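# Six arms sort coloured blocks onto matching tiles

## Task

Place every block on a tile that has the same colour as the block, resting flat with one full face on the tile, with no tile carrying more than one block. A block counts only if it stays there by itself, not held by a robot. When finished, open the grippers and move the arms away.

## Robot and tools

Robots: six identical i2rt Big YAM arms named arm1, arm2, arm3, arm4, arm5 and arm6. Each has six joints, a two-finger gripper and a wrist camera (arm1_cam_wrist through arm6_cam_wrist). Two fixed room cameras, room_a and room_b, watch the scene. The hand reaches roughly 1.0 m from the joint 1 axis. With joints 1 and 6 at 0 and the hand level and pointing forward, the wrist camera rides on top of the hand and looks toward the fingertips.

Frame: one shared scene frame, origin on the floor, +z up. The hand point is midway between the fingertips; the hand z axis runs along the fingers and the fingers open and close along its y axis. Foot poses are not printed. Camera calibration (OpenCV conventions, K in pixels, T_world_to_cam in metres) is given per camera; room cameras may be off by up to about 2.3 degrees and 9 mm, and wrist camera poses depend on reported joint angles, so they can be less accurate.

Tool execute_actions: argument actions is a list holding exactly one action (or empty, which only returns state and images). The action is an object keyed by robot name; each robot gets a joints object whose keys are joint names and whose values are absolute targets, not offsets. Any subset of arms and joints may appear. Keys and ranges (tolerance for done in brackets):
- joint1_rad: -2.879 to 2.879 rad (±0.045), turns the arm about its foot, positive is counter-clockwise seen from above; 0 points the arm the way its foot faces.
- joint2_rad: 0 to 3.141 (±0.14), shoulder; 0 has the upper arm pointing back and about level, increasing lifts it up then forward.
- joint3_rad: 0 to 3.019 (±0.09), elbow; 0 is fully folded, increasing opens it.
- joint4_rad: -1.692 to 1.57 (±0.055), hand pitch; positive tilts fingers up.
- joint5_rad: -1.57 to 1.57 (±0.03), sideways swing; positive toward the arm's right.
- joint6_rad: -2.094 to 2.094 (±0.035), hand roll; positive is clockwise viewed from behind the hand.
- gripper_m: 0 to 0.093 metres, fingertip separation (±0.003); grip force tops out near 50 to 62 N per pad, lower on some grippers.
Optional cameras: list of camera names, or "all"; omitted or null gives all, [] gives none. An unknown name or key, or an out-of-range value, rejects the whole call and nothing moves. All motions in the action start together but finish separately; each joint has its own speed, so the hand can sweep a wide path between postures. An action lasts at most 15 s. Joints not mentioned may keep pushing toward an earlier target.

Tool wait: seconds from 0 to 10; commands nothing and returns the same state and images as an empty action.

Tool zoom_image: camera (one camera name) and region [x0, y0, x1, y1] in pixels of that camera's latest full image, origin top-left, at most 504 by 504.

Tool finished_scene: scene, the integer number of the scene being closed. It is final; its result reports success and gives the next task.

Reading results: each call returns robot state, joint_positions, and images in the order named by the pictures line. joint_status tells how each commanded motion ended: off_target (stopped short, may still push), contact_stop or time_out (target dropped, joint holds where it stopped; after time_out a joint may keep a nearby target, limited to 0.375, 0.375, 0.113, 0.225, 0.075 and 0.3 rad for joints 1 to 6, and keep pushing, listed under on_its_own), not_followed (a built-in self/arm collision check withheld that arm's joint targets, usually with a cause line; the gripper part still runs, and withheld targets may be retried on later actions). on_its_own lists what the call did not command; held at is a joint's current target, not its position. To relieve a pushing joint, send its reported position as the target. Very small target changes may not move a joint. If a stop is reported, later calls in the same reply are not executed.

Hazards: the arms do not stop on contact and can push hard. A hard press between two robots fails the run, and a hard hit may; nothing in the state reports arm-to-arm contact, and the collision check ignores fingers, gripper housings and wrist cameras and can react late. Robots do not wait for one another. Knocking objects out of the work area or onto the floor fails the task; avoid drops, slips and slams. Loose objects may occasionally be nudged by outside pushes. Holding loads heats motors: MOTOR HOT appears from 85 °C, and at 100 °C an OVER-TEMPERATURE FAULT drops that arm until it cools, with joint_status showing limit_stop_at_motor_heat (resend targets afterward). The robots keep holding the last command while you think, so loaded arms warm up meanwhile. Shorter robot motion is better. Finish with grippers open and arms clear of the blocks.

Each tool is called after "Request:" by a JSON object that holds its "api" and its "payload".

## Session

Request:
{"api": "execute_actions", "payload": {"actions": []}}

Scene clock: 0.00 s.
Motor temperatures (°C, as the motors report them): arm1=[20 23 23 22 21 21] | arm2=[20 23 23 20 21 23] | arm3=[23 20 22 23 22 22] | arm4=[22 21 21 21 22 21] | arm5=[22 23 22 20 20 20] | arm6=[23 20 23 20 23 20]
arm1.joint_positions: joint1_rad=-0.107 joint2_rad=+0.530 joint3_rad=+1.614 joint4_rad=-1.403 joint5_rad=-0.017 joint6_rad=-0.004 gripper_m=+0.094
arm1.joint_status: not commanded
arm1.hand: x=-0.4975 y=+0.2242 z=+1.3133 quat_wxyz=(-0.378, -0.625, -0.517, +0.445) (m; scene frame)
arm2.joint_positions: joint1_rad=+0.654 joint2_rad=+0.430 joint3_rad=+1.455 joint4_rad=-1.346 joint5_rad=+0.174 joint6_rad=+0.581 gripper_m=+0.095
arm2.joint_status: not commanded
arm2.hand: x=+0.5327 y=+0.9337 z=+1.2948 quat_wxyz=(-0.152, +0.572, -0.575, -0.564) (m; scene frame)
arm3.joint_positions: joint1_rad=+0.245 joint2_rad=+0.611 joint3_rad=+1.501 joint4_rad=-1.591 joint5_rad=-0.229 joint6_rad=-0.551 gripper_m=+0.095
arm3.joint_status: not commanded
arm3.hand: x=-0.4145 y=-0.7449 z=+1.1717 quat_wxyz=(-0.417, +0.535, -0.726, -0.113) (m; scene frame)
arm4.joint_positions: joint1_rad=+0.158 joint2_rad=+0.545 joint3_rad=+1.395 joint4_rad=-1.182 joint5_rad=-0.128 joint6_rad=-0.120 gripper_m=+0.094
arm4.joint_status: not commanded
arm4.hand: x=-1.5564 y=+1.1141 z=+1.3289 quat_wxyz=(-0.350, +0.682, -0.437, -0.470) (m; scene frame)
arm5.joint_positions: joint1_rad=-0.554 joint2_rad=+0.617 joint3_rad=+1.537 joint4_rad=-1.572 joint5_rad=+0.054 joint6_rad=-0.454 gripper_m=+0.095
arm5.joint_status: not commanded
arm5.hand: x=+1.6080 y=+0.3875 z=+1.2255 quat_wxyz=(-0.086, -0.688, -0.568, +0.444) (m; scene frame)
arm6.joint_positions: joint1_rad=-0.236 joint2_rad=+0.369 joint3_rad=+1.364 joint4_rad=-1.239 joint5_rad=-0.069 joint6_rad=-0.288 gripper_m=+0.094
arm6.joint_status: not commanded
arm6.hand: x=+0.1027 y=-1.8439 z=+1.2862 quat_wxyz=(-0.196, -0.648, -0.447, +0.585) (m; scene frame)
pictures: arm1_cam_wrist, arm2_cam_wrist, arm3_cam_wrist, arm4_cam_wrist, arm5_cam_wrist, arm6_cam_wrist, room_a, room_b
Images, in order (width x height): arm1_cam_wrist 504x504, arm2_cam_wrist 504x504, arm3_cam_wrist 504x504, arm4_cam_wrist 504x504, arm5_cam_wrist 504x504, arm6_cam_wrist 504x504, room_a 504x504, room_b 504x504.

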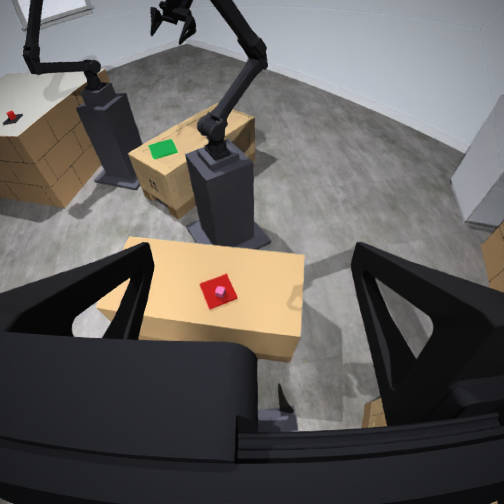

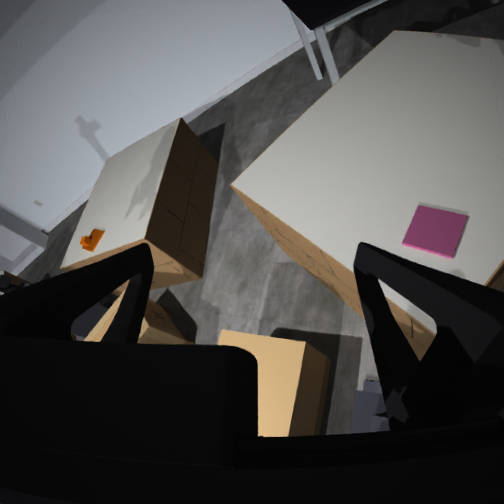

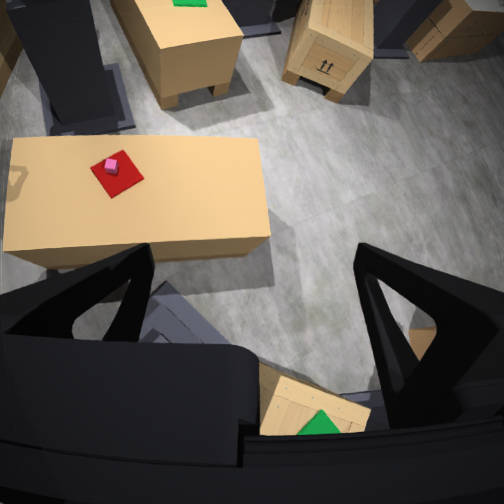

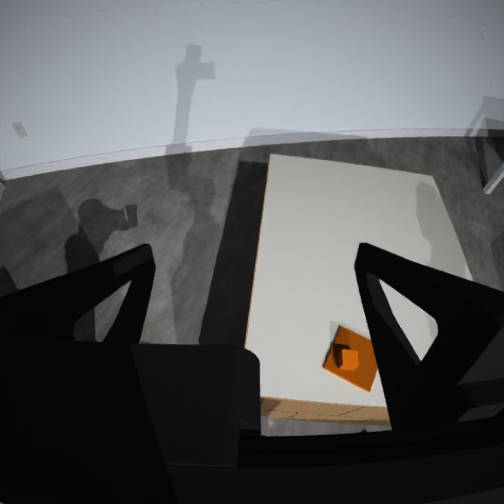

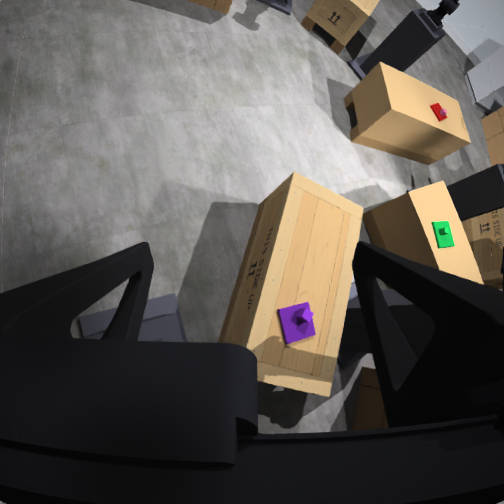

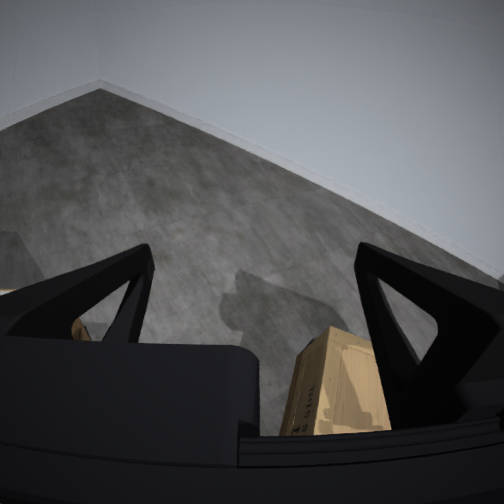

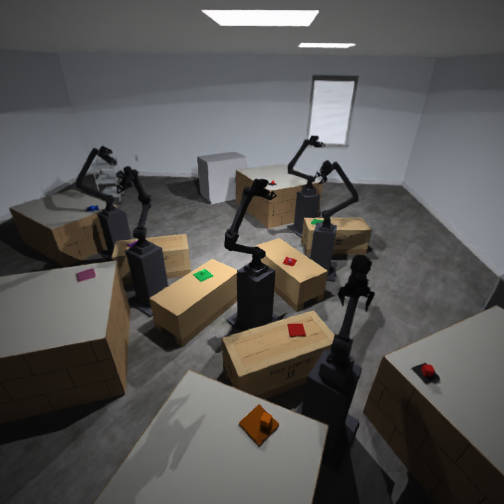

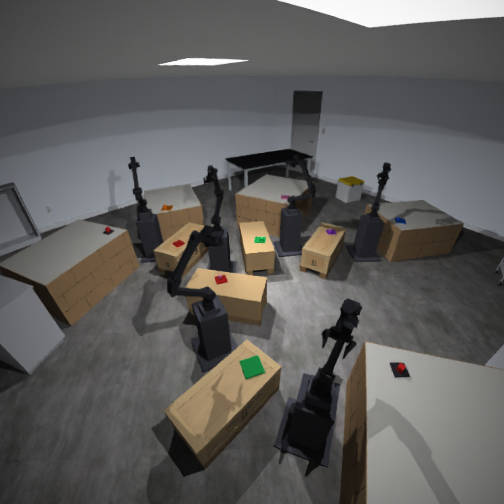

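Request:
{"api": "zoom_image", "payload": {"camera": "room_a", "region": [0, 150, 252, 350]}}

Request:
{"api": "zoom_image", "payload": {"camera": "room_a", "region": [200, 150, 460, 460]}}

Request:
{"api": "zoom_image", "payload": {"camera": "room_b", "region": [80, 160, 460, 400]}}

Region (0, 150, 252, 350) of room_a's 504x504 image, scaled by 2.000, with more detail than that image has; it fills the top 400 rows of this view, and the rest is white.

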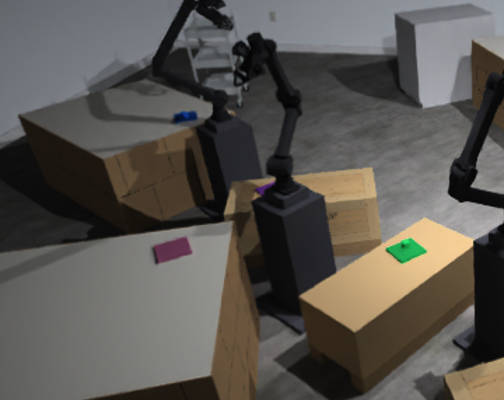

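Region (200, 150, 460, 460) of room_a's 504x504 image, scaled by 1.626, with more detail than that image has; it fills the left 423 columns of this view, and the rest is white.

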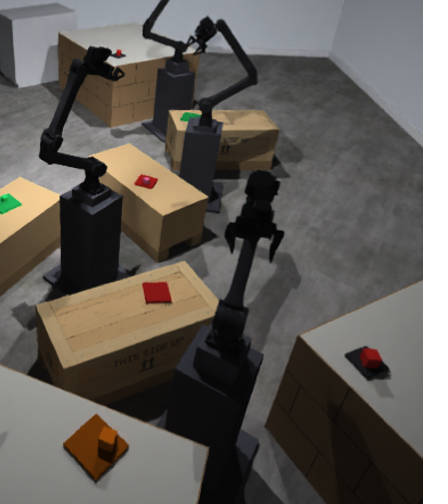

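Region (80, 160, 460, 400) of room_b's 504x504 image, scaled by 1.326, with more detail than that image has; it fills the top 318 rows of this view, and the rest is white.

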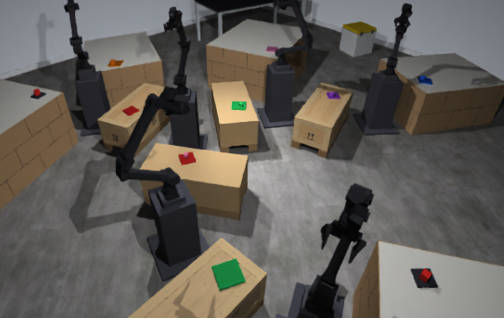

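Request:
{"api": "execute_actions", "payload": {"actions": [{"arm1":{"joints":{"joint1_rad":0.16,"joint2_rad":1.3,"joint3_rad":1.3,"joint4_rad":-0.95,"joint5_rad":0,"joint6_rad":0}},"arm2":{"joints":{"joint1_rad":-0.4,"joint2_rad":1.5,"joint3_rad":1.3,"joint4_rad":-0.8,"joint5_rad":0,"joint6_rad":0}},"arm3":{"joints":{"joint1_rad":-1.49,"joint2_rad":1.3,"joint3_rad":1.0,"joint4_rad":-0.7,"joint5_rad":0,"joint6_rad":0}},"arm4":{"joints":{"joint1_rad":2.46,"joint2_rad":1.4,"joint3_rad":1.6,"joint4_rad":-1.2,"joint5_rad":0,"joint6_rad":0}},"arm5":{"joints":{"joint1_rad":1.05,"joint2_rad":1.6,"joint3_rad":1.6,"joint4_rad":-1.0,"joint5_rad":0,"joint6_rad":0}},"arm6":{"joints":{"joint1_rad":2.11,"joint2_rad":1.5,"joint3_rad":1.6,"joint4_rad":-1.1,"joint5_rad":0,"joint6_rad":0}}}]}}

Scene clock: 122.27 s.
Motor temperatures (°C, as the motors report them): arm1=[20 24 28 22 21 21] | arm2=[20 23 28 20 21 23] | arm3=[23 20 28 23 22 22] | arm4=[22 21 27 21 22 21] | arm5=[22 23 29 20 20 20] | arm6=[23 21 27 20 23 20]
arm1.joint_positions: joint1_rad=+0.149 joint2_rad=+1.305 joint3_rad=+1.287 joint4_rad=-0.965 joint5_rad=-0.001 joint6_rad=-0.004 gripper_m=+0.094
arm1.joint_status: all done
arm1.hand: x=-0.4393 y=-0.1410 z=+0.9745 quat_wxyz=(-0.214, -0.657, -0.697, +0.195) (m; scene frame)
arm2.joint_positions: joint1_rad=-0.410 joint2_rad=+1.513 joint3_rad=+1.288 joint4_rad=-0.820 joint5_rad=+0.000 joint6_rad=+0.008 gripper_m=+0.095
arm2.joint_status: all done
arm2.hand: x=+0.7972 y=+1.3355 z=+0.9072 quat_wxyz=(-0.212, +0.547, -0.797, -0.145) (m; scene frame)
arm3.joint_positions: joint1_rad=-1.493 joint2_rad=+1.318 joint3_rad=+0.973 joint4_rad=-0.720 joint5_rad=+0.000 joint6_rad=-0.014 gripper_m=+0.095
arm3.joint_status: all done
arm3.hand: x=-0.3330 y=-1.3042 z=+0.7986 quat_wxyz=(-0.213, -0.513, -0.821, +0.135) (m; scene frame)
arm4.joint_positions: joint1_rad=+2.467 joint2_rad=+1.417 joint3_rad=+1.577 joint4_rad=-1.185 joint5_rad=-0.001 joint6_rad=-0.010 gripper_m=+0.094
arm4.joint_status: all done
arm4.hand: x=-1.7963 y=+0.4706 z=+1.0990 quat_wxyz=(+0.118, +0.851, +0.451, -0.241) (m; scene frame)
arm5.joint_positions: joint1_rad=+1.057 joint2_rad=+1.621 joint3_rad=+1.591 joint4_rad=-1.014 joint5_rad=-0.001 joint6_rad=-0.017 gripper_m=+0.095
arm5.joint_status: all done
arm5.hand: x=+2.2301 y=+0.1876 z=+0.9412 quat_wxyz=(-0.245, -0.266, -0.929, +0.083) (m; scene frame)
arm6.joint_positions: joint1_rad=+2.114 joint2_rad=+1.529 joint3_rad=+1.564 joint4_rad=-1.100 joint5_rad=-0.001 joint6_rad=-0.009 gripper_m=+0.094
arm6.joint_status: all done
arm6.hand: x=+0.7561 y=-1.6918 z=+0.9992 quat_wxyz=(-0.245, +0.037, -0.969, -0.009) (m; scene frame)
pictures: arm1_cam_wrist, arm2_cam_wrist, arm3_cam_wrist, arm4_cam_wrist, arm5_cam_wrist, arm6_cam_wrist, room_a, room_b
camera_calibration (this result's frames):
arm1_cam_wrist: T_world_to_cam=[[-0.997397, -0.0720833, -0.00188825, -0.447521], [-0.0720928, 0.996305, 0.0466846, 0.065339], [-0.00148391, 0.0466992, -0.998908, 1.10581], [0, 0, 0, 1]] pos_world=[-0.440005, -0.148997, 1.10071]
arm2_cam_wrist: T_world_to_cam=[[0.93517, -0.354196, -0.00124548, -0.270484], [-0.352037, -0.929846, 0.107039, 1.42977], [-0.0390711, -0.0996617, -0.994254, 1.19236], [0, 0, 0, 1]] pos_world=[0.802867, 1.3525, 1.03213]
arm3_cam_wrist: T_world_to_cam=[[-0.892352, -0.451335, -0.00233572, -0.882294], [-0.449193, 0.887588, 0.102048, 0.928425], [-0.0439848, 0.0921122, -0.994777, 1.02438], [0, 0, 0, 1]] pos_world=[-0.325218, -1.31663, 0.922224]
arm4_cam_wrist: T_world_to_cam=[[-0.82519, 0.564637, 0.0157207, -1.76501], [0.563912, 0.821885, 0.0806779, 0.540528], [0.0326331, 0.0754396, -0.996616, 1.24459], [0, 0, 0, 1]] pos_world=[-1.80189, 0.458444, 1.22452]
arm5_cam_wrist: T_world_to_cam=[[-0.532758, -0.84527, 0.0410822, 1.30515], [-0.839631, 0.534024, 0.0991845, 1.67813], [-0.105777, 0.0183474, -0.994221, 1.29188], [0, 0, 0, 1]] pos_world=[2.24099, 0.183342, 1.06435]
arm6_cam_wrist: T_world_to_cam=[[0.0615604, -0.997993, -0.0148153, -1.71691], [-0.985877, -0.0631158, 0.155125, 0.485484], [-0.155748, 0.00505651, -0.987784, 1.2336], [0, 0, 0, 1]] pos_world=[0.776452, -1.68906, 1.11779]
Images, in order (width x height): arm1_cam_wrist 504x504, arm2_cam_wrist 504x504, arm3_cam_wrist 504x504, arm4_cam_wrist 504x504, arm5_cam_wrist 504x504, arm6_cam_wrist 504x504, room_a 504x504, room_b 504x504.

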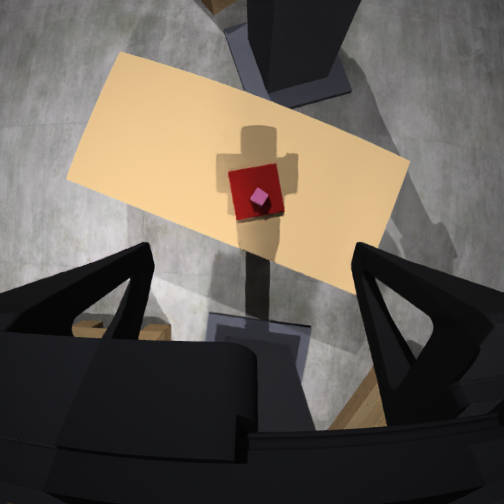

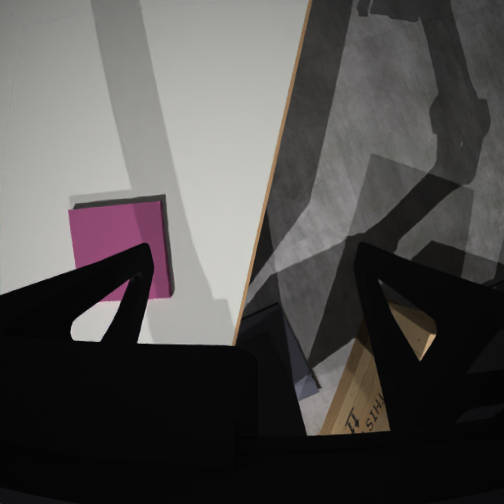

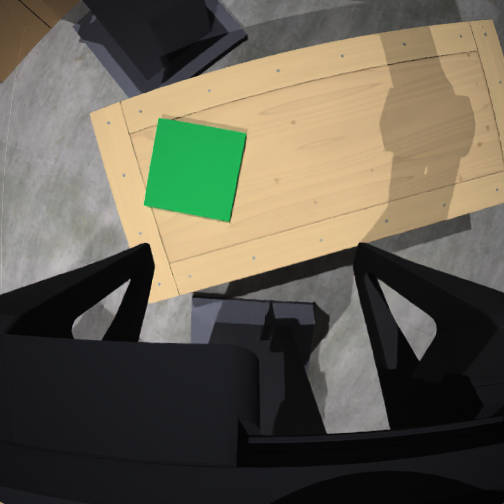

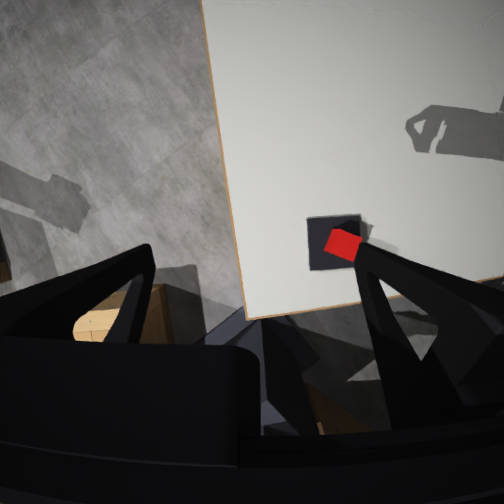

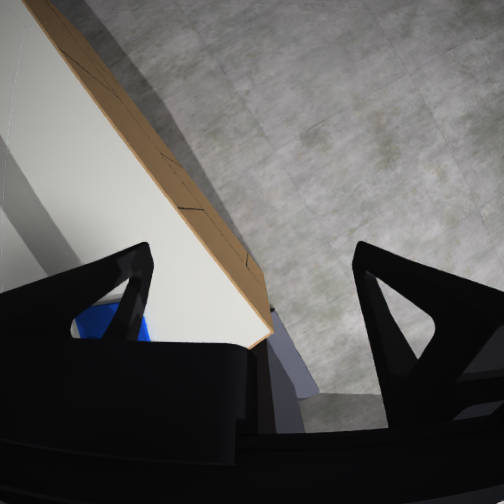

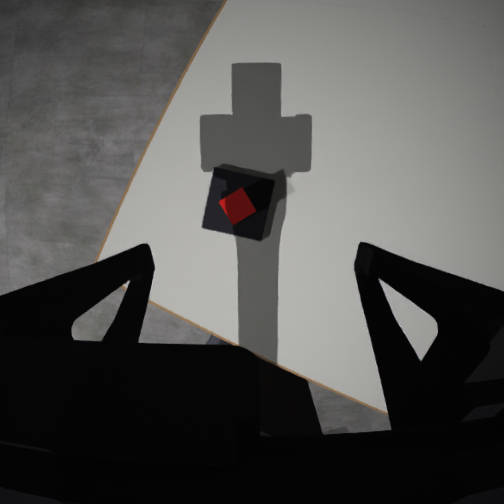

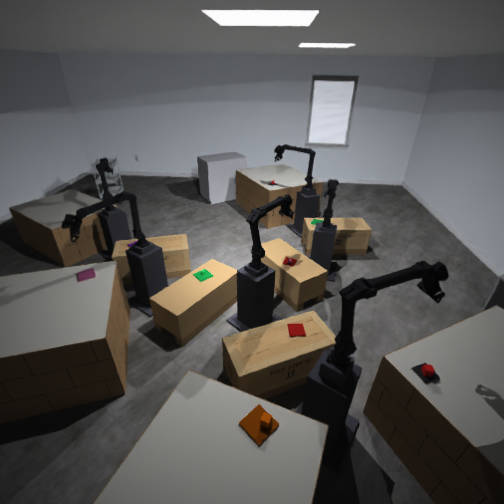

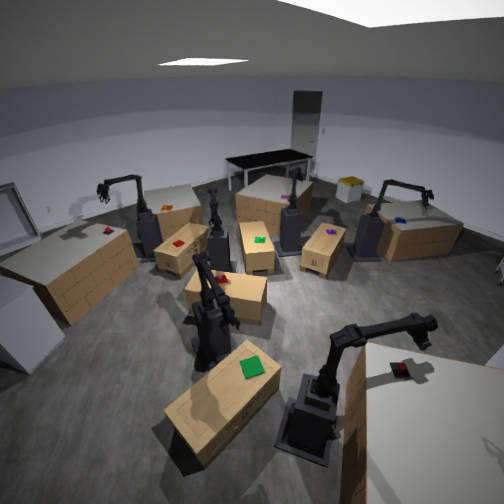

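Request:
{"api": "zoom_image", "payload": {"camera": "arm1_cam_wrist", "region": [210, 150, 310, 250]}}

Request:
{"api": "zoom_image", "payload": {"camera": "arm4_cam_wrist", "region": [290, 195, 390, 295]}}

Request:
{"api": "zoom_image", "payload": {"camera": "arm6_cam_wrist", "region": [190, 155, 290, 255]}}

Region (210, 150, 310, 250) of arm1_cam_wrist's 504x504 image, scaled by 5.040, with more detail than that image has.

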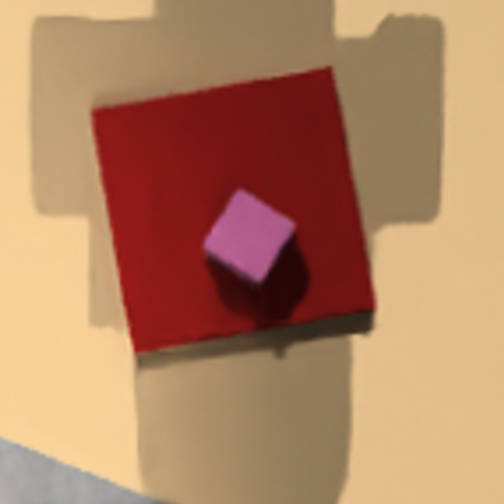

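Region (290, 195, 390, 295) of arm4_cam_wrist's 504x504 image, scaled by 5.040, with more detail than that image has.

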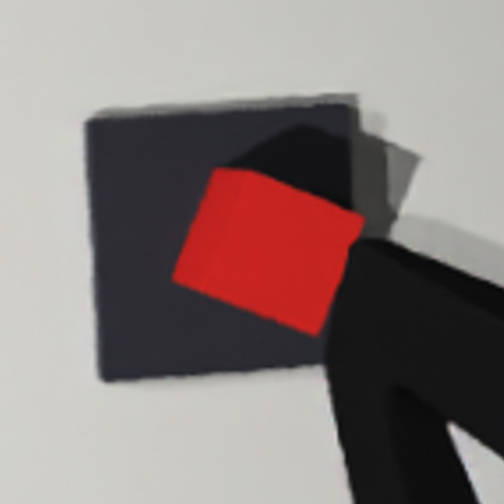

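Region (190, 155, 290, 255) of arm6_cam_wrist's 504x504 image, scaled by 5.040, with more detail than that image has.

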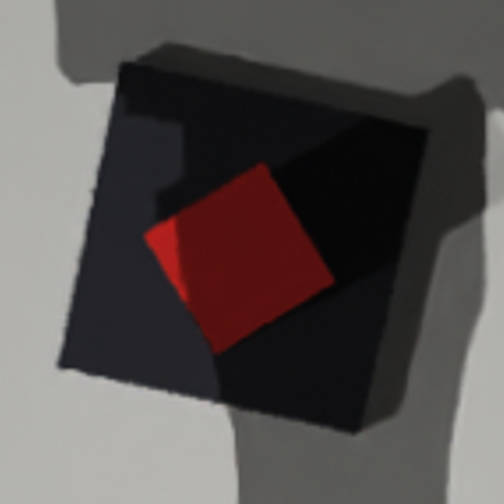

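Request:
{"api": "execute_actions", "payload": {"actions": [{"arm1":{"joints":{"joint1_rad":0.115,"joint2_rad":2.33,"joint3_rad":1.635,"joint4_rad":-0.85,"joint5_rad":0,"joint6_rad":0.576}},"arm2":{"joints":{"joint1_rad":1.82}},"arm3":{"joints":{"joint1_rad":-1.31,"joint2_rad":2.06,"joint3_rad":1.53,"joint4_rad":-1.01}},"arm4":{"joints":{"joint1_rad":2.146,"joint2_rad":1.80,"joint3_rad":1.525,"joint4_rad":-1.26,"joint6_rad":0.08}},"arm5":{"joints":{"joint1_rad":1.45,"joint2_rad":1.3,"joint3_rad":1.3,"joint4_rad":-1.0}},"arm6":{"joints":{"joint1_rad":2.168,"joint2_rad":1.955,"joint3_rad":1.76,"joint4_rad":-1.33,"joint6_rad":-0.485}}}], "cameras": ["arm1_cam_wrist","arm2_cam_wrist","arm3_cam_wrist","arm4_cam_wrist","arm5_cam_wrist","arm6_cam_wrist"]}}

Scene clock: 244.40 s.
Motor temperatures (°C, as the motors report them): arm1=[20 26 37 22 21 21] | arm2=[20 27 33 20 21 23] | arm3=[23 22 34 23 22 22] | arm4=[22 24 31 21 22 21] | arm5=[22 28 35 20 20 20] | arm6=[23 24 33 20 23 20]
arm1.joint_positions: joint1_rad=+0.128 joint2_rad=+2.330 joint3_rad=+1.619 joint4_rad=-0.848 joint5_rad=-0.001 joint6_rad=+0.562 gripper_m=+0.094
arm1.joint_status: all done
arm1.hand: x=-0.4401 y=-0.2581 z=+0.5348 quat_wxyz=(-0.007, -0.866, -0.500, -0.003) (m; scene frame)
arm2.joint_positions: joint1_rad=+1.825 joint2_rad=+1.513 joint3_rad=+1.288 joint4_rad=-0.812 joint5_rad=-0.001 joint6_rad=+0.006 gripper_m=+0.095
arm2.joint_status: all done
arm2.hand: x=+0.0580 y=+0.6401 z=+0.9116 quat_wxyz=(+0.044, +0.954, +0.142, -0.260) (m; scene frame)
arm3.joint_positions: joint1_rad=-1.303 joint2_rad=+2.078 joint3_rad=+1.491 joint4_rad=-0.996 joint5_rad=+0.000 joint6_rad=-0.014 gripper_m=+0.095
arm3.joint_status: all done
arm3.hand: x=-0.1904 y=-1.3465 z=+0.6008 quat_wxyz=(+0.002, -0.446, -0.895, -0.003) (m; scene frame)
arm4.joint_positions: joint1_rad=+2.145 joint2_rad=+1.813 joint3_rad=+1.503 joint4_rad=-1.246 joint5_rad=+0.001 joint6_rad=+0.069 gripper_m=+0.094
arm4.joint_status: all done
arm4.hand: x=-1.9302 y=+0.5862 z=+0.8554 quat_wxyz=(-0.003, +0.959, +0.282, -0.011) (m; scene frame)
arm5.joint_positions: joint1_rad=+1.455 joint2_rad=+1.286 joint3_rad=+1.311 joint4_rad=-1.011 joint5_rad=-0.002 joint6_rad=-0.015 gripper_m=+0.095
arm5.joint_status: all done
arm5.hand: x=+2.2069 y=+0.4345 z=+0.9749 quat_wxyz=(-0.281, -0.078, -0.956, +0.033) (m; scene frame)
arm6.joint_positions: joint1_rad=+2.164 joint2_rad=+1.987 joint3_rad=+1.728 joint4_rad=-1.324 joint5_rad=-0.001 joint6_rad=-0.475 gripper_m=+0.094
arm6.joint_status: all done
arm6.hand: x=+0.7799 y=-1.6590 z=+0.7953 quat_wxyz=(+0.010, +0.292, -0.956, -0.004) (m; scene frame)
pictures: arm1_cam_wrist, arm2_cam_wrist, arm3_cam_wrist, arm4_cam_wrist, arm5_cam_wrist, arm6_cam_wrist
camera_calibration (this result's frames):
arm1_cam_wrist: T_world_to_cam=[[-0.872028, 0.489244, -0.0143992, -0.250834], [0.387512, 0.708074, 0.59031, 0.0396173], [0.299001, 0.509187, -0.807048, 0.821018], [0, 0, 0, 1]] pos_world=[-0.479571, -0.323385, 0.635603]
arm2_cam_wrist: T_world_to_cam=[[-0.299613, 0.953981, -0.0123416, -0.581162], [0.949577, 0.299432, 0.0929741, -0.327082], [0.092391, 0.0161369, -0.995592, 1.01805], [0, 0, 0, 1]] pos_world=[0.0424074, 0.635928, 1.0368]
arm3_cam_wrist: T_world_to_cam=[[-0.792208, -0.610066, -0.0149994, -0.961588], [-0.503839, 0.640002, 0.580123, 0.419238], [-0.344314, 0.467136, -0.81439, 1.17715], [0, 0, 0, 1]] pos_world=[-0.14524, -1.40483, 0.701025]
arm4_cam_wrist: T_world_to_cam=[[-0.539989, 0.841592, 0.0115963, -1.54537], [0.695563, 0.438449, 0.56917, 0.60168], [0.473925, 0.315412, -0.822138, 1.55939], [0, 0, 0, 1]] pos_world=[-1.99202, 0.544921, 0.957492]
arm5_cam_wrist: T_world_to_cam=[[-0.16623, -0.985372, 0.0375474, 0.755547], [-0.984633, 0.167931, 0.0479242, 2.05248], [-0.0535285, -0.029004, -0.998145, 1.22747], [0, 0, 0, 1]] pos_world=[2.21223, 0.435422, 1.09846]
arm6_cam_wrist: T_world_to_cam=[[0.542088, -0.840082, -0.0200655, -1.79726], [-0.652464, -0.435829, 0.619954, -0.705361], [-0.529558, -0.322978, -0.784381, 0.621251], [0, 0, 0, 1]] pos_world=[0.843037, -1.61661, 0.888527]
Images, in order (width x height): arm1_cam_wrist 504x504, arm2_cam_wrist 504x504, arm3_cam_wrist 504x504, arm4_cam_wrist 504x504, arm5_cam_wrist 504x504, arm6_cam_wrist 504x504.

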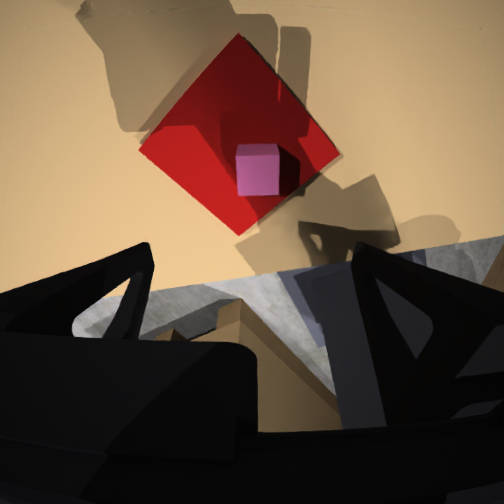

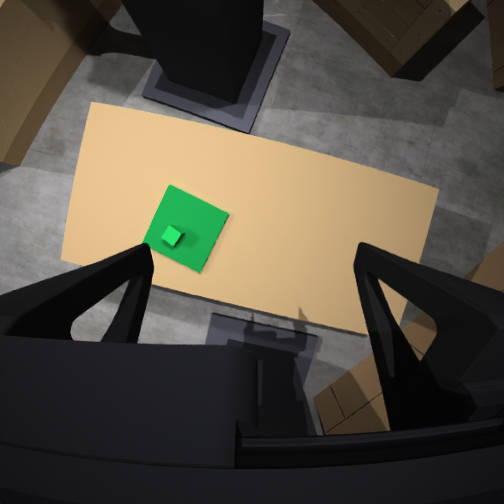

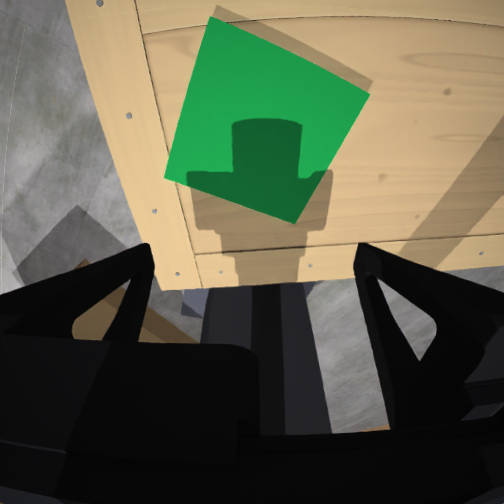

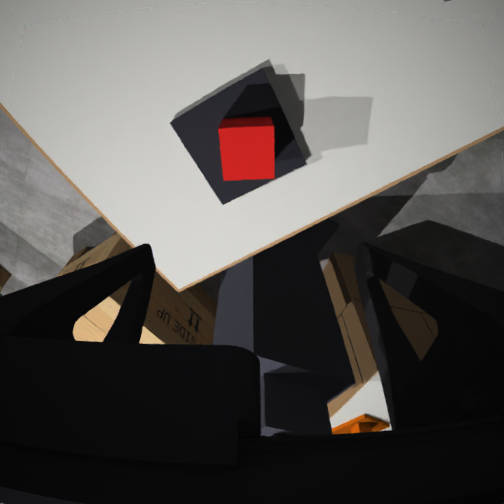

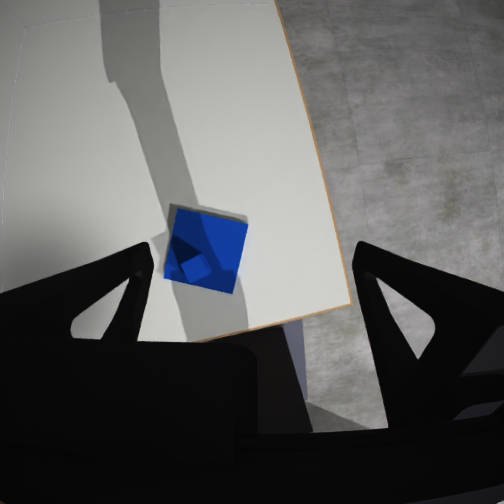

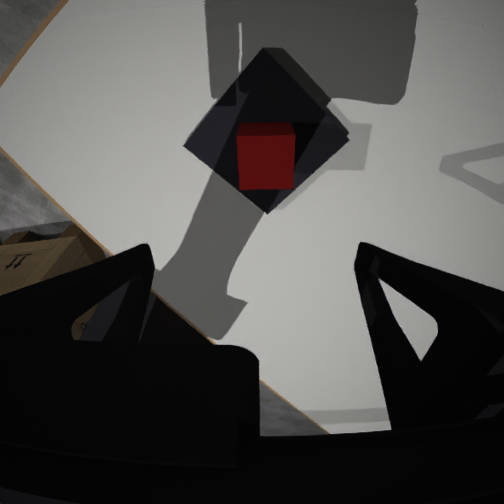

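Request:
{"api": "zoom_image", "payload": {"camera": "arm4_cam_wrist", "region": [160, 50, 320, 210]}}

Request:
{"api": "zoom_image", "payload": {"camera": "arm6_cam_wrist", "region": [180, 40, 360, 220]}}

Request:
{"api": "zoom_image", "payload": {"camera": "arm5_cam_wrist", "region": [150, 195, 260, 305]}}

Request:
{"api": "zoom_image", "payload": {"camera": "arm2_cam_wrist", "region": [130, 175, 240, 285]}}

Region (160, 50, 320, 210) of arm4_cam_wrist's 504x504 image, scaled by 3.150, with more detail than that image has.

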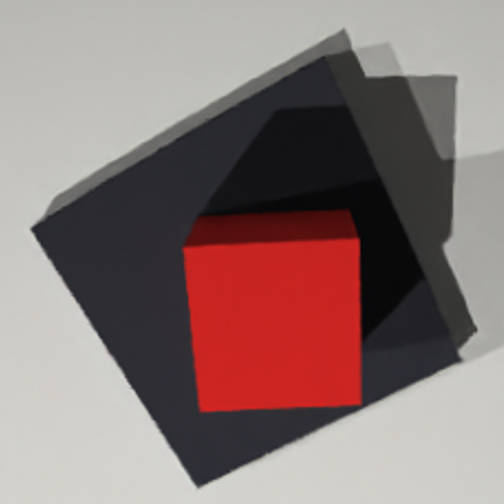

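Region (180, 40, 360, 220) of arm6_cam_wrist's 504x504 image, scaled by 2.800, with more detail than that image has.

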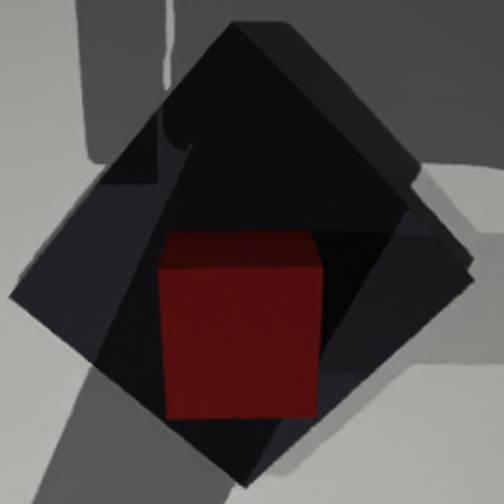

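Region (150, 195, 260, 305) of arm5_cam_wrist's 504x504 image, scaled by 4.582, with more detail than that image has.

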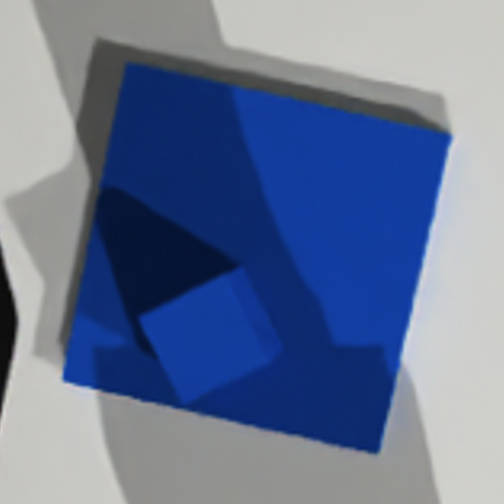

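Region (130, 175, 240, 285) of arm2_cam_wrist's 504x504 image, scaled by 4.582, with more detail than that image has.

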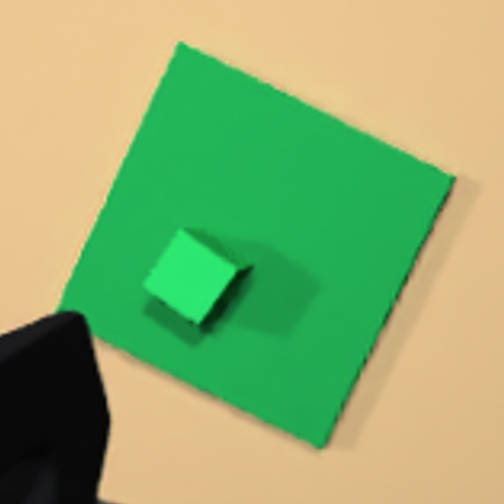

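Request:
{"api": "execute_actions", "payload": {"actions": [{"arm1":{"joints":{"joint2_rad":2.568,"joint3_rad":1.72,"joint4_rad":-0.708}},"arm2":{"joints":{"joint1_rad":1.72,"joint2_rad":2.16,"joint3_rad":1.485,"joint4_rad":-0.87}},"arm3":{"joints":{"joint1_rad":-0.3,"joint2_rad":1.0,"joint3_rad":0.8,"joint4_rad":-0.8}},"arm4":{"joints":{"joint2_rad":2.035,"joint3_rad":1.385,"joint4_rad":-0.885}},"arm5":{"joints":{"joint1_rad":1.62,"joint2_rad":1.59,"joint3_rad":1.23,"joint4_rad":-1.18,"joint6_rad":-0.32}},"arm6":{"joints":{"joint2_rad":2.10,"joint3_rad":1.63,"joint4_rad":-1.04}}}], "cameras": ["arm1_cam_wrist","arm2_cam_wrist","arm4_cam_wrist","arm5_cam_wrist","arm6_cam_wrist"]}}

Scene clock: 365.97 s.
Motor temperatures (°C, as the motors report them): arm1=[20 32 35 22 21 21] | arm2=[20 28 35 20 21 23] | arm3=[23 27 35 23 22 22] | arm4=[22 26 32 21 22 21] | arm5=[22 26 35 21 20 20] | arm6=[23 28 34 20 23 20]
arm1.joint_positions: joint1_rad=+0.123 joint2_rad=+2.571 joint3_rad=+1.705 joint4_rad=-0.713 joint5_rad=-0.002 joint6_rad=+0.567 gripper_m=+0.094
arm1.joint_status: all done
arm1.hand: x=-0.4421 y=-0.2569 z=+0.4127 quat_wxyz=(+0.001, -0.869, -0.495, -0.008) (m; scene frame)
arm2.joint_positions: joint1_rad=+1.712 joint2_rad=+2.175 joint3_rad=+1.466 joint4_rad=-0.861 joint5_rad=+0.000 joint6_rad=+0.006 gripper_m=+0.095
arm2.joint_status: all done
arm2.hand: x=+0.0257 y=+0.6968 z=+0.6047 quat_wxyz=(+0.004, +0.996, +0.092, +0.000) (m; scene frame)
arm3.joint_positions: joint1_rad=-0.301 joint2_rad=+1.000 joint3_rad=+0.798 joint4_rad=-0.810 joint5_rad=-0.003 joint6_rad=-0.012 gripper_m=+0.095
arm3.joint_status: all done
arm3.hand: x=-0.1559 y=-0.8538 z=+0.8295 quat_wxyz=(-0.278, +0.037, -0.960, -0.007) (m; scene frame)
arm4.joint_positions: joint1_rad=+2.145 joint2_rad=+2.050 joint3_rad=+1.368 joint4_rad=-0.903 joint5_rad=+0.001 joint6_rad=+0.069 gripper_m=+0.094
arm4.joint_status: all done
arm4.hand: x=-1.9346 y=+0.5856 z=+0.6844 quat_wxyz=(-0.008, +0.960, +0.282, +0.003) (m; scene frame)
arm5.joint_positions: joint1_rad=+1.626 joint2_rad=+1.606 joint3_rad=+1.223 joint4_rad=-1.168 joint5_rad=+0.000 joint6_rad=-0.303 gripper_m=+0.095
arm5.joint_status: all done
arm5.hand: x=+2.1764 y=+0.5170 z=+0.7749 quat_wxyz=(-0.003, +0.146, -0.989, +0.006) (m; scene frame)
arm6.joint_positions: joint1_rad=+2.164 joint2_rad=+2.125 joint3_rad=+1.608 joint4_rad=-1.050 joint5_rad=-0.001 joint6_rad=-0.475 gripper_m=+0.094
arm6.joint_status: all done
arm6.hand: x=+0.7874 y=-1.6576 z=+0.6716 quat_wxyz=(+0.002, +0.292, -0.956, -0.003) (m; scene frame)
pictures: arm1_cam_wrist, arm2_cam_wrist, arm4_cam_wrist, arm5_cam_wrist, arm6_cam_wrist
camera_calibration (this result's frames):
arm1_cam_wrist: T_world_to_cam=[[-0.867048, 0.498199, -0.00510618, -0.254295], [0.394304, 0.692425, 0.604212, 0.104848], [0.304553, 0.521867, -0.796807, 0.723944], [0, 0, 0, 1]] pos_world=[-0.482307, -0.323713, 0.512195]
arm2_cam_wrist: T_world_to_cam=[[-0.187093, 0.982271, -0.0118576, -0.671613], [0.794259, 0.158363, 0.586578, -0.481021], [0.578056, 0.100326, -0.809806, 0.531056], [0, 0, 0, 1]] pos_world=[-0.0505786, 0.682603, 0.704245]
arm4_cam_wrist: T_world_to_cam=[[-0.539977, 0.841569, 0.0136428, -1.54662], [0.682033, 0.428, 0.592998, 0.666021], [0.49321, 0.32951, -0.805089, 1.43839], [0, 0, 0, 1]] pos_world=[-1.99882, 0.542566, 0.784184]
arm5_cam_wrist: T_world_to_cam=[[0.298743, -0.953944, 0.027271, -0.180919], [-0.782169, -0.228377, 0.579703, 1.37039], [-0.546776, -0.194513, -0.814372, 2.0452], [0, 0, 0, 1]] pos_world=[2.24419, 0.538196, 0.876072]
arm6_cam_wrist: T_world_to_cam=[[0.542292, -0.840089, -0.0130153, -1.8075], [-0.66227, -0.436936, 0.608675, -0.609723], [-0.517028, -0.32146, -0.793313, 0.52729], [0, 0, 0, 1]] pos_world=[0.849013, -1.61536, 0.765904]
Images, in order (width x height): arm1_cam_wrist 504x504, arm2_cam_wrist 504x504, arm4_cam_wrist 504x504, arm5_cam_wrist 504x504, arm6_cam_wrist 504x504.

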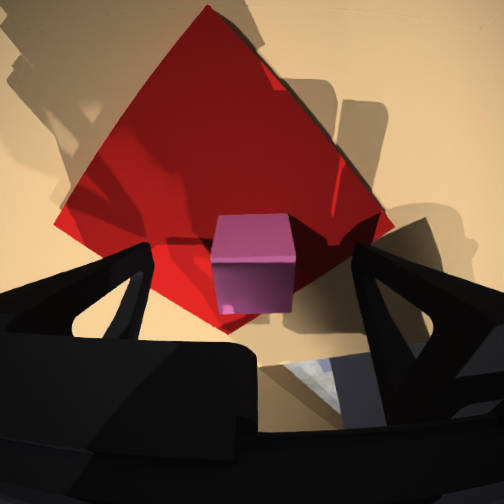

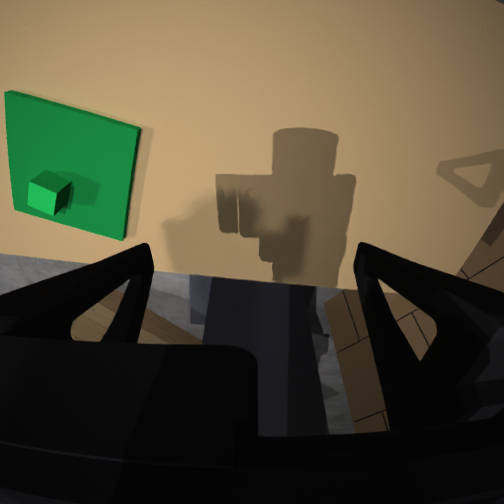

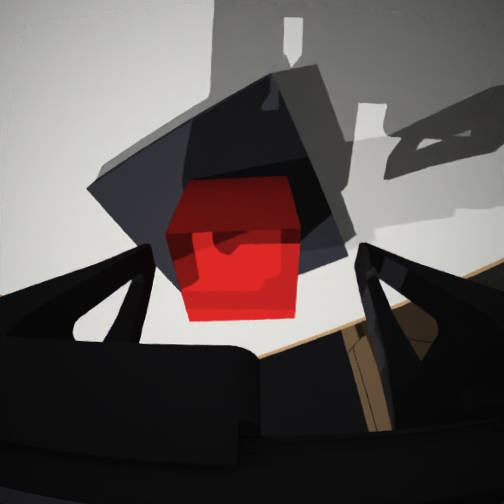

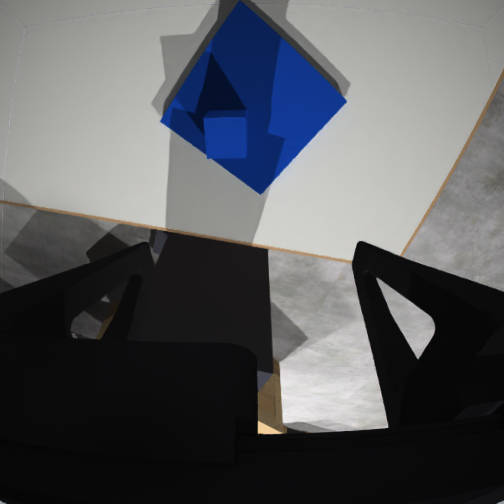

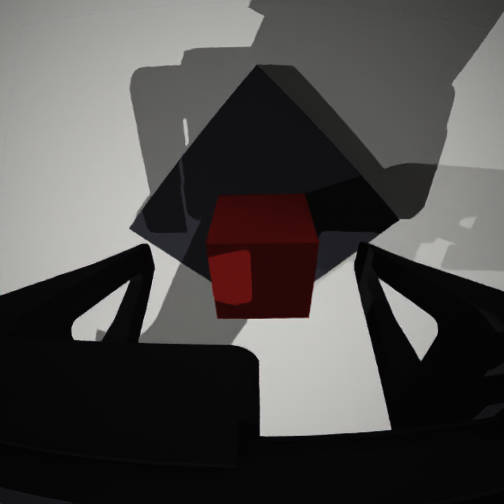

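Request:
{"api": "execute_actions", "payload": {"actions": [{"arm1":{"joints":{"gripper_m":0.02}},"arm2":{"joints":{"joint1_rad":0.6,"joint2_rad":1.3,"joint3_rad":1.1,"joint4_rad":-0.9}},"arm4":{"joints":{"gripper_m":0.034}},"arm6":{"joints":{"gripper_m":0.03}},"arm5":{"joints":{"joint1_rad":1.67,"joint2_rad":1.70,"joint3_rad":1.12,"joint4_rad":-0.96,"joint6_rad":-0.28}}}], "cameras": ["arm1_cam_wrist","arm4_cam_wrist","arm5_cam_wrist","arm6_cam_wrist"]}}

Scene clock: 414.73 s.
Motor temperatures (°C, as the motors report them): arm1=[20 33 34 22 21 21] | arm2=[20 31 33 20 21 23] | arm3=[23 24 36 23 22 22] | arm4=[22 28 30 21 22 21] | arm5=[22 28 35 20 20 20] | arm6=[23 29 33 20 23 20]
arm1.joint_positions: joint1_rad=+0.123 joint2_rad=+2.571 joint3_rad=+1.705 joint4_rad=-0.713 joint5_rad=-0.002 joint6_rad=+0.567 gripper_m=+0.031
arm1.joint_status: gripper_m off_target (ended at +0.031, target +0.020)
arm1.hand: x=-0.4421 y=-0.2569 z=+0.4127 quat_wxyz=(+0.001, -0.869, -0.495, -0.008) (m; scene frame)
arm2.joint_positions: joint1_rad=+0.602 joint2_rad=+1.295 joint3_rad=+1.101 joint4_rad=-0.888 joint5_rad=+0.002 joint6_rad=+0.006 gripper_m=+0.095
arm2.joint_status: all done
arm2.hand: x=+0.3108 y=+1.1864 z=+0.9152 quat_wxyz=(-0.105, +0.869, -0.434, -0.215) (m; scene frame)
arm3.joint_positions: joint1_rad=-0.301 joint2_rad=+1.000 joint3_rad=+0.798 joint4_rad=-0.810 joint5_rad=-0.003 joint6_rad=-0.012 gripper_m=+0.095
arm3.joint_status: not commanded
arm3.hand: x=-0.1559 y=-0.8538 z=+0.8295 quat_wxyz=(-0.278, +0.037, -0.960, -0.007) (m; scene frame)
arm4.joint_positions: joint1_rad=+2.145 joint2_rad=+2.050 joint3_rad=+1.368 joint4_rad=-0.902 joint5_rad=+0.000 joint6_rad=+0.070 gripper_m=+0.047
arm4.joint_status: gripper_m off_target (ended at +0.047, target +0.034)
arm4.hand: x=-1.9346 y=+0.5854 z=+0.6844 quat_wxyz=(-0.008, +0.960, +0.281, +0.003) (m; scene frame)
arm5.joint_positions: joint1_rad=+1.671 joint2_rad=+1.696 joint3_rad=+1.121 joint4_rad=-0.975 joint5_rad=+0.000 joint6_rad=-0.297 gripper_m=+0.095
arm5.joint_status: all done
arm5.hand: x=+2.1754 y=+0.5370 z=+0.7010 quat_wxyz=(-0.004, +0.165, -0.986, +0.006) (m; scene frame)
arm6.joint_positions: joint1_rad=+2.164 joint2_rad=+2.125 joint3_rad=+1.608 joint4_rad=-1.050 joint5_rad=+0.000 joint6_rad=-0.476 gripper_m=+0.041
arm6.joint_status: gripper_m off_target (ended at +0.041, target +0.030)
arm6.hand: x=+0.7875 y=-1.6576 z=+0.6716 quat_wxyz=(+0.002, +0.292, -0.956, -0.003) (m; scene frame)
pictures: arm1_cam_wrist, arm4_cam_wrist, arm5_cam_wrist, arm6_cam_wrist
camera_calibration (this result's frames):
arm1_cam_wrist: T_world_to_cam=[[-0.867048, 0.498199, -0.00510618, -0.254295], [0.394304, 0.692425, 0.604212, 0.104848], [0.304553, 0.521867, -0.796807, 0.723944], [0, 0, 0, 1]] pos_world=[-0.482307, -0.323713, 0.512195]
arm4_cam_wrist: T_world_to_cam=[[-0.539652, 0.841801, 0.0120983, -1.5448], [0.681847, 0.428592, 0.592785, 0.665522], [0.493821, 0.328147, -0.80527, 1.44054], [0, 0, 0, 1]] pos_world=[-1.99881, 0.54247, 0.784204]
arm5_cam_wrist: T_world_to_cam=[[0.334882, -0.941869, 0.027146, -0.244566], [-0.773735, -0.258432, 0.5784, 1.41567], [-0.537762, -0.2147, -0.815301, 1.98032], [0, 0, 0, 1]] pos_world=[2.24219, 0.560678, 0.802373]
arm6_cam_wrist: T_world_to_cam=[[0.542938, -0.839679, -0.0125065, -1.80777], [-0.662196, -0.437241, 0.608537, -0.610149], [-0.516444, -0.322116, -0.793427, 0.525853], [0, 0, 0, 1]] pos_world=[0.849042, -1.61534, 0.765915]
Images, in order (width x height): arm1_cam_wrist 504x504, arm4_cam_wrist 504x504, arm5_cam_wrist 504x504, arm6_cam_wrist 504x504.

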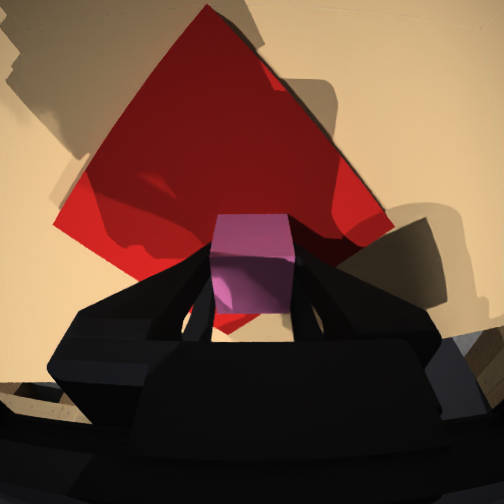

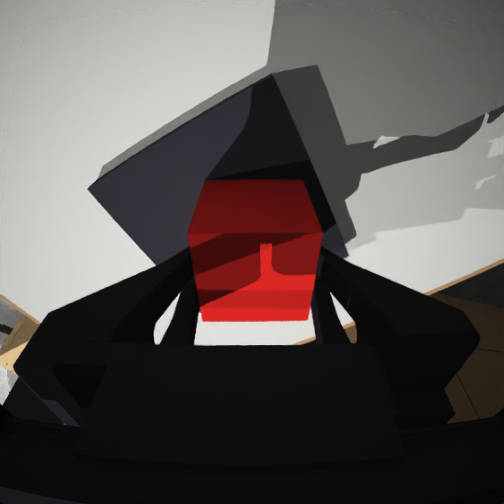

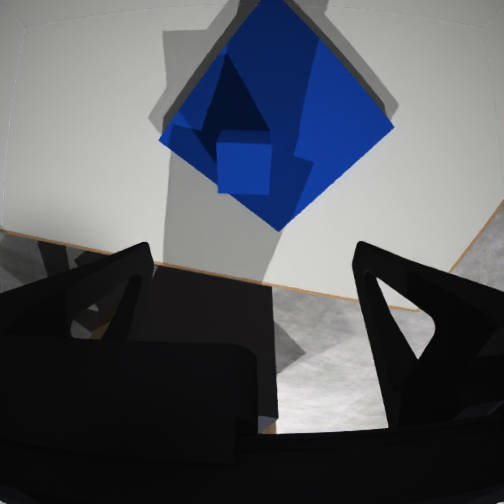

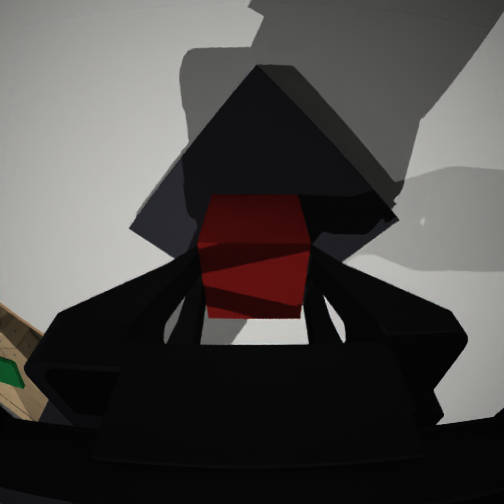

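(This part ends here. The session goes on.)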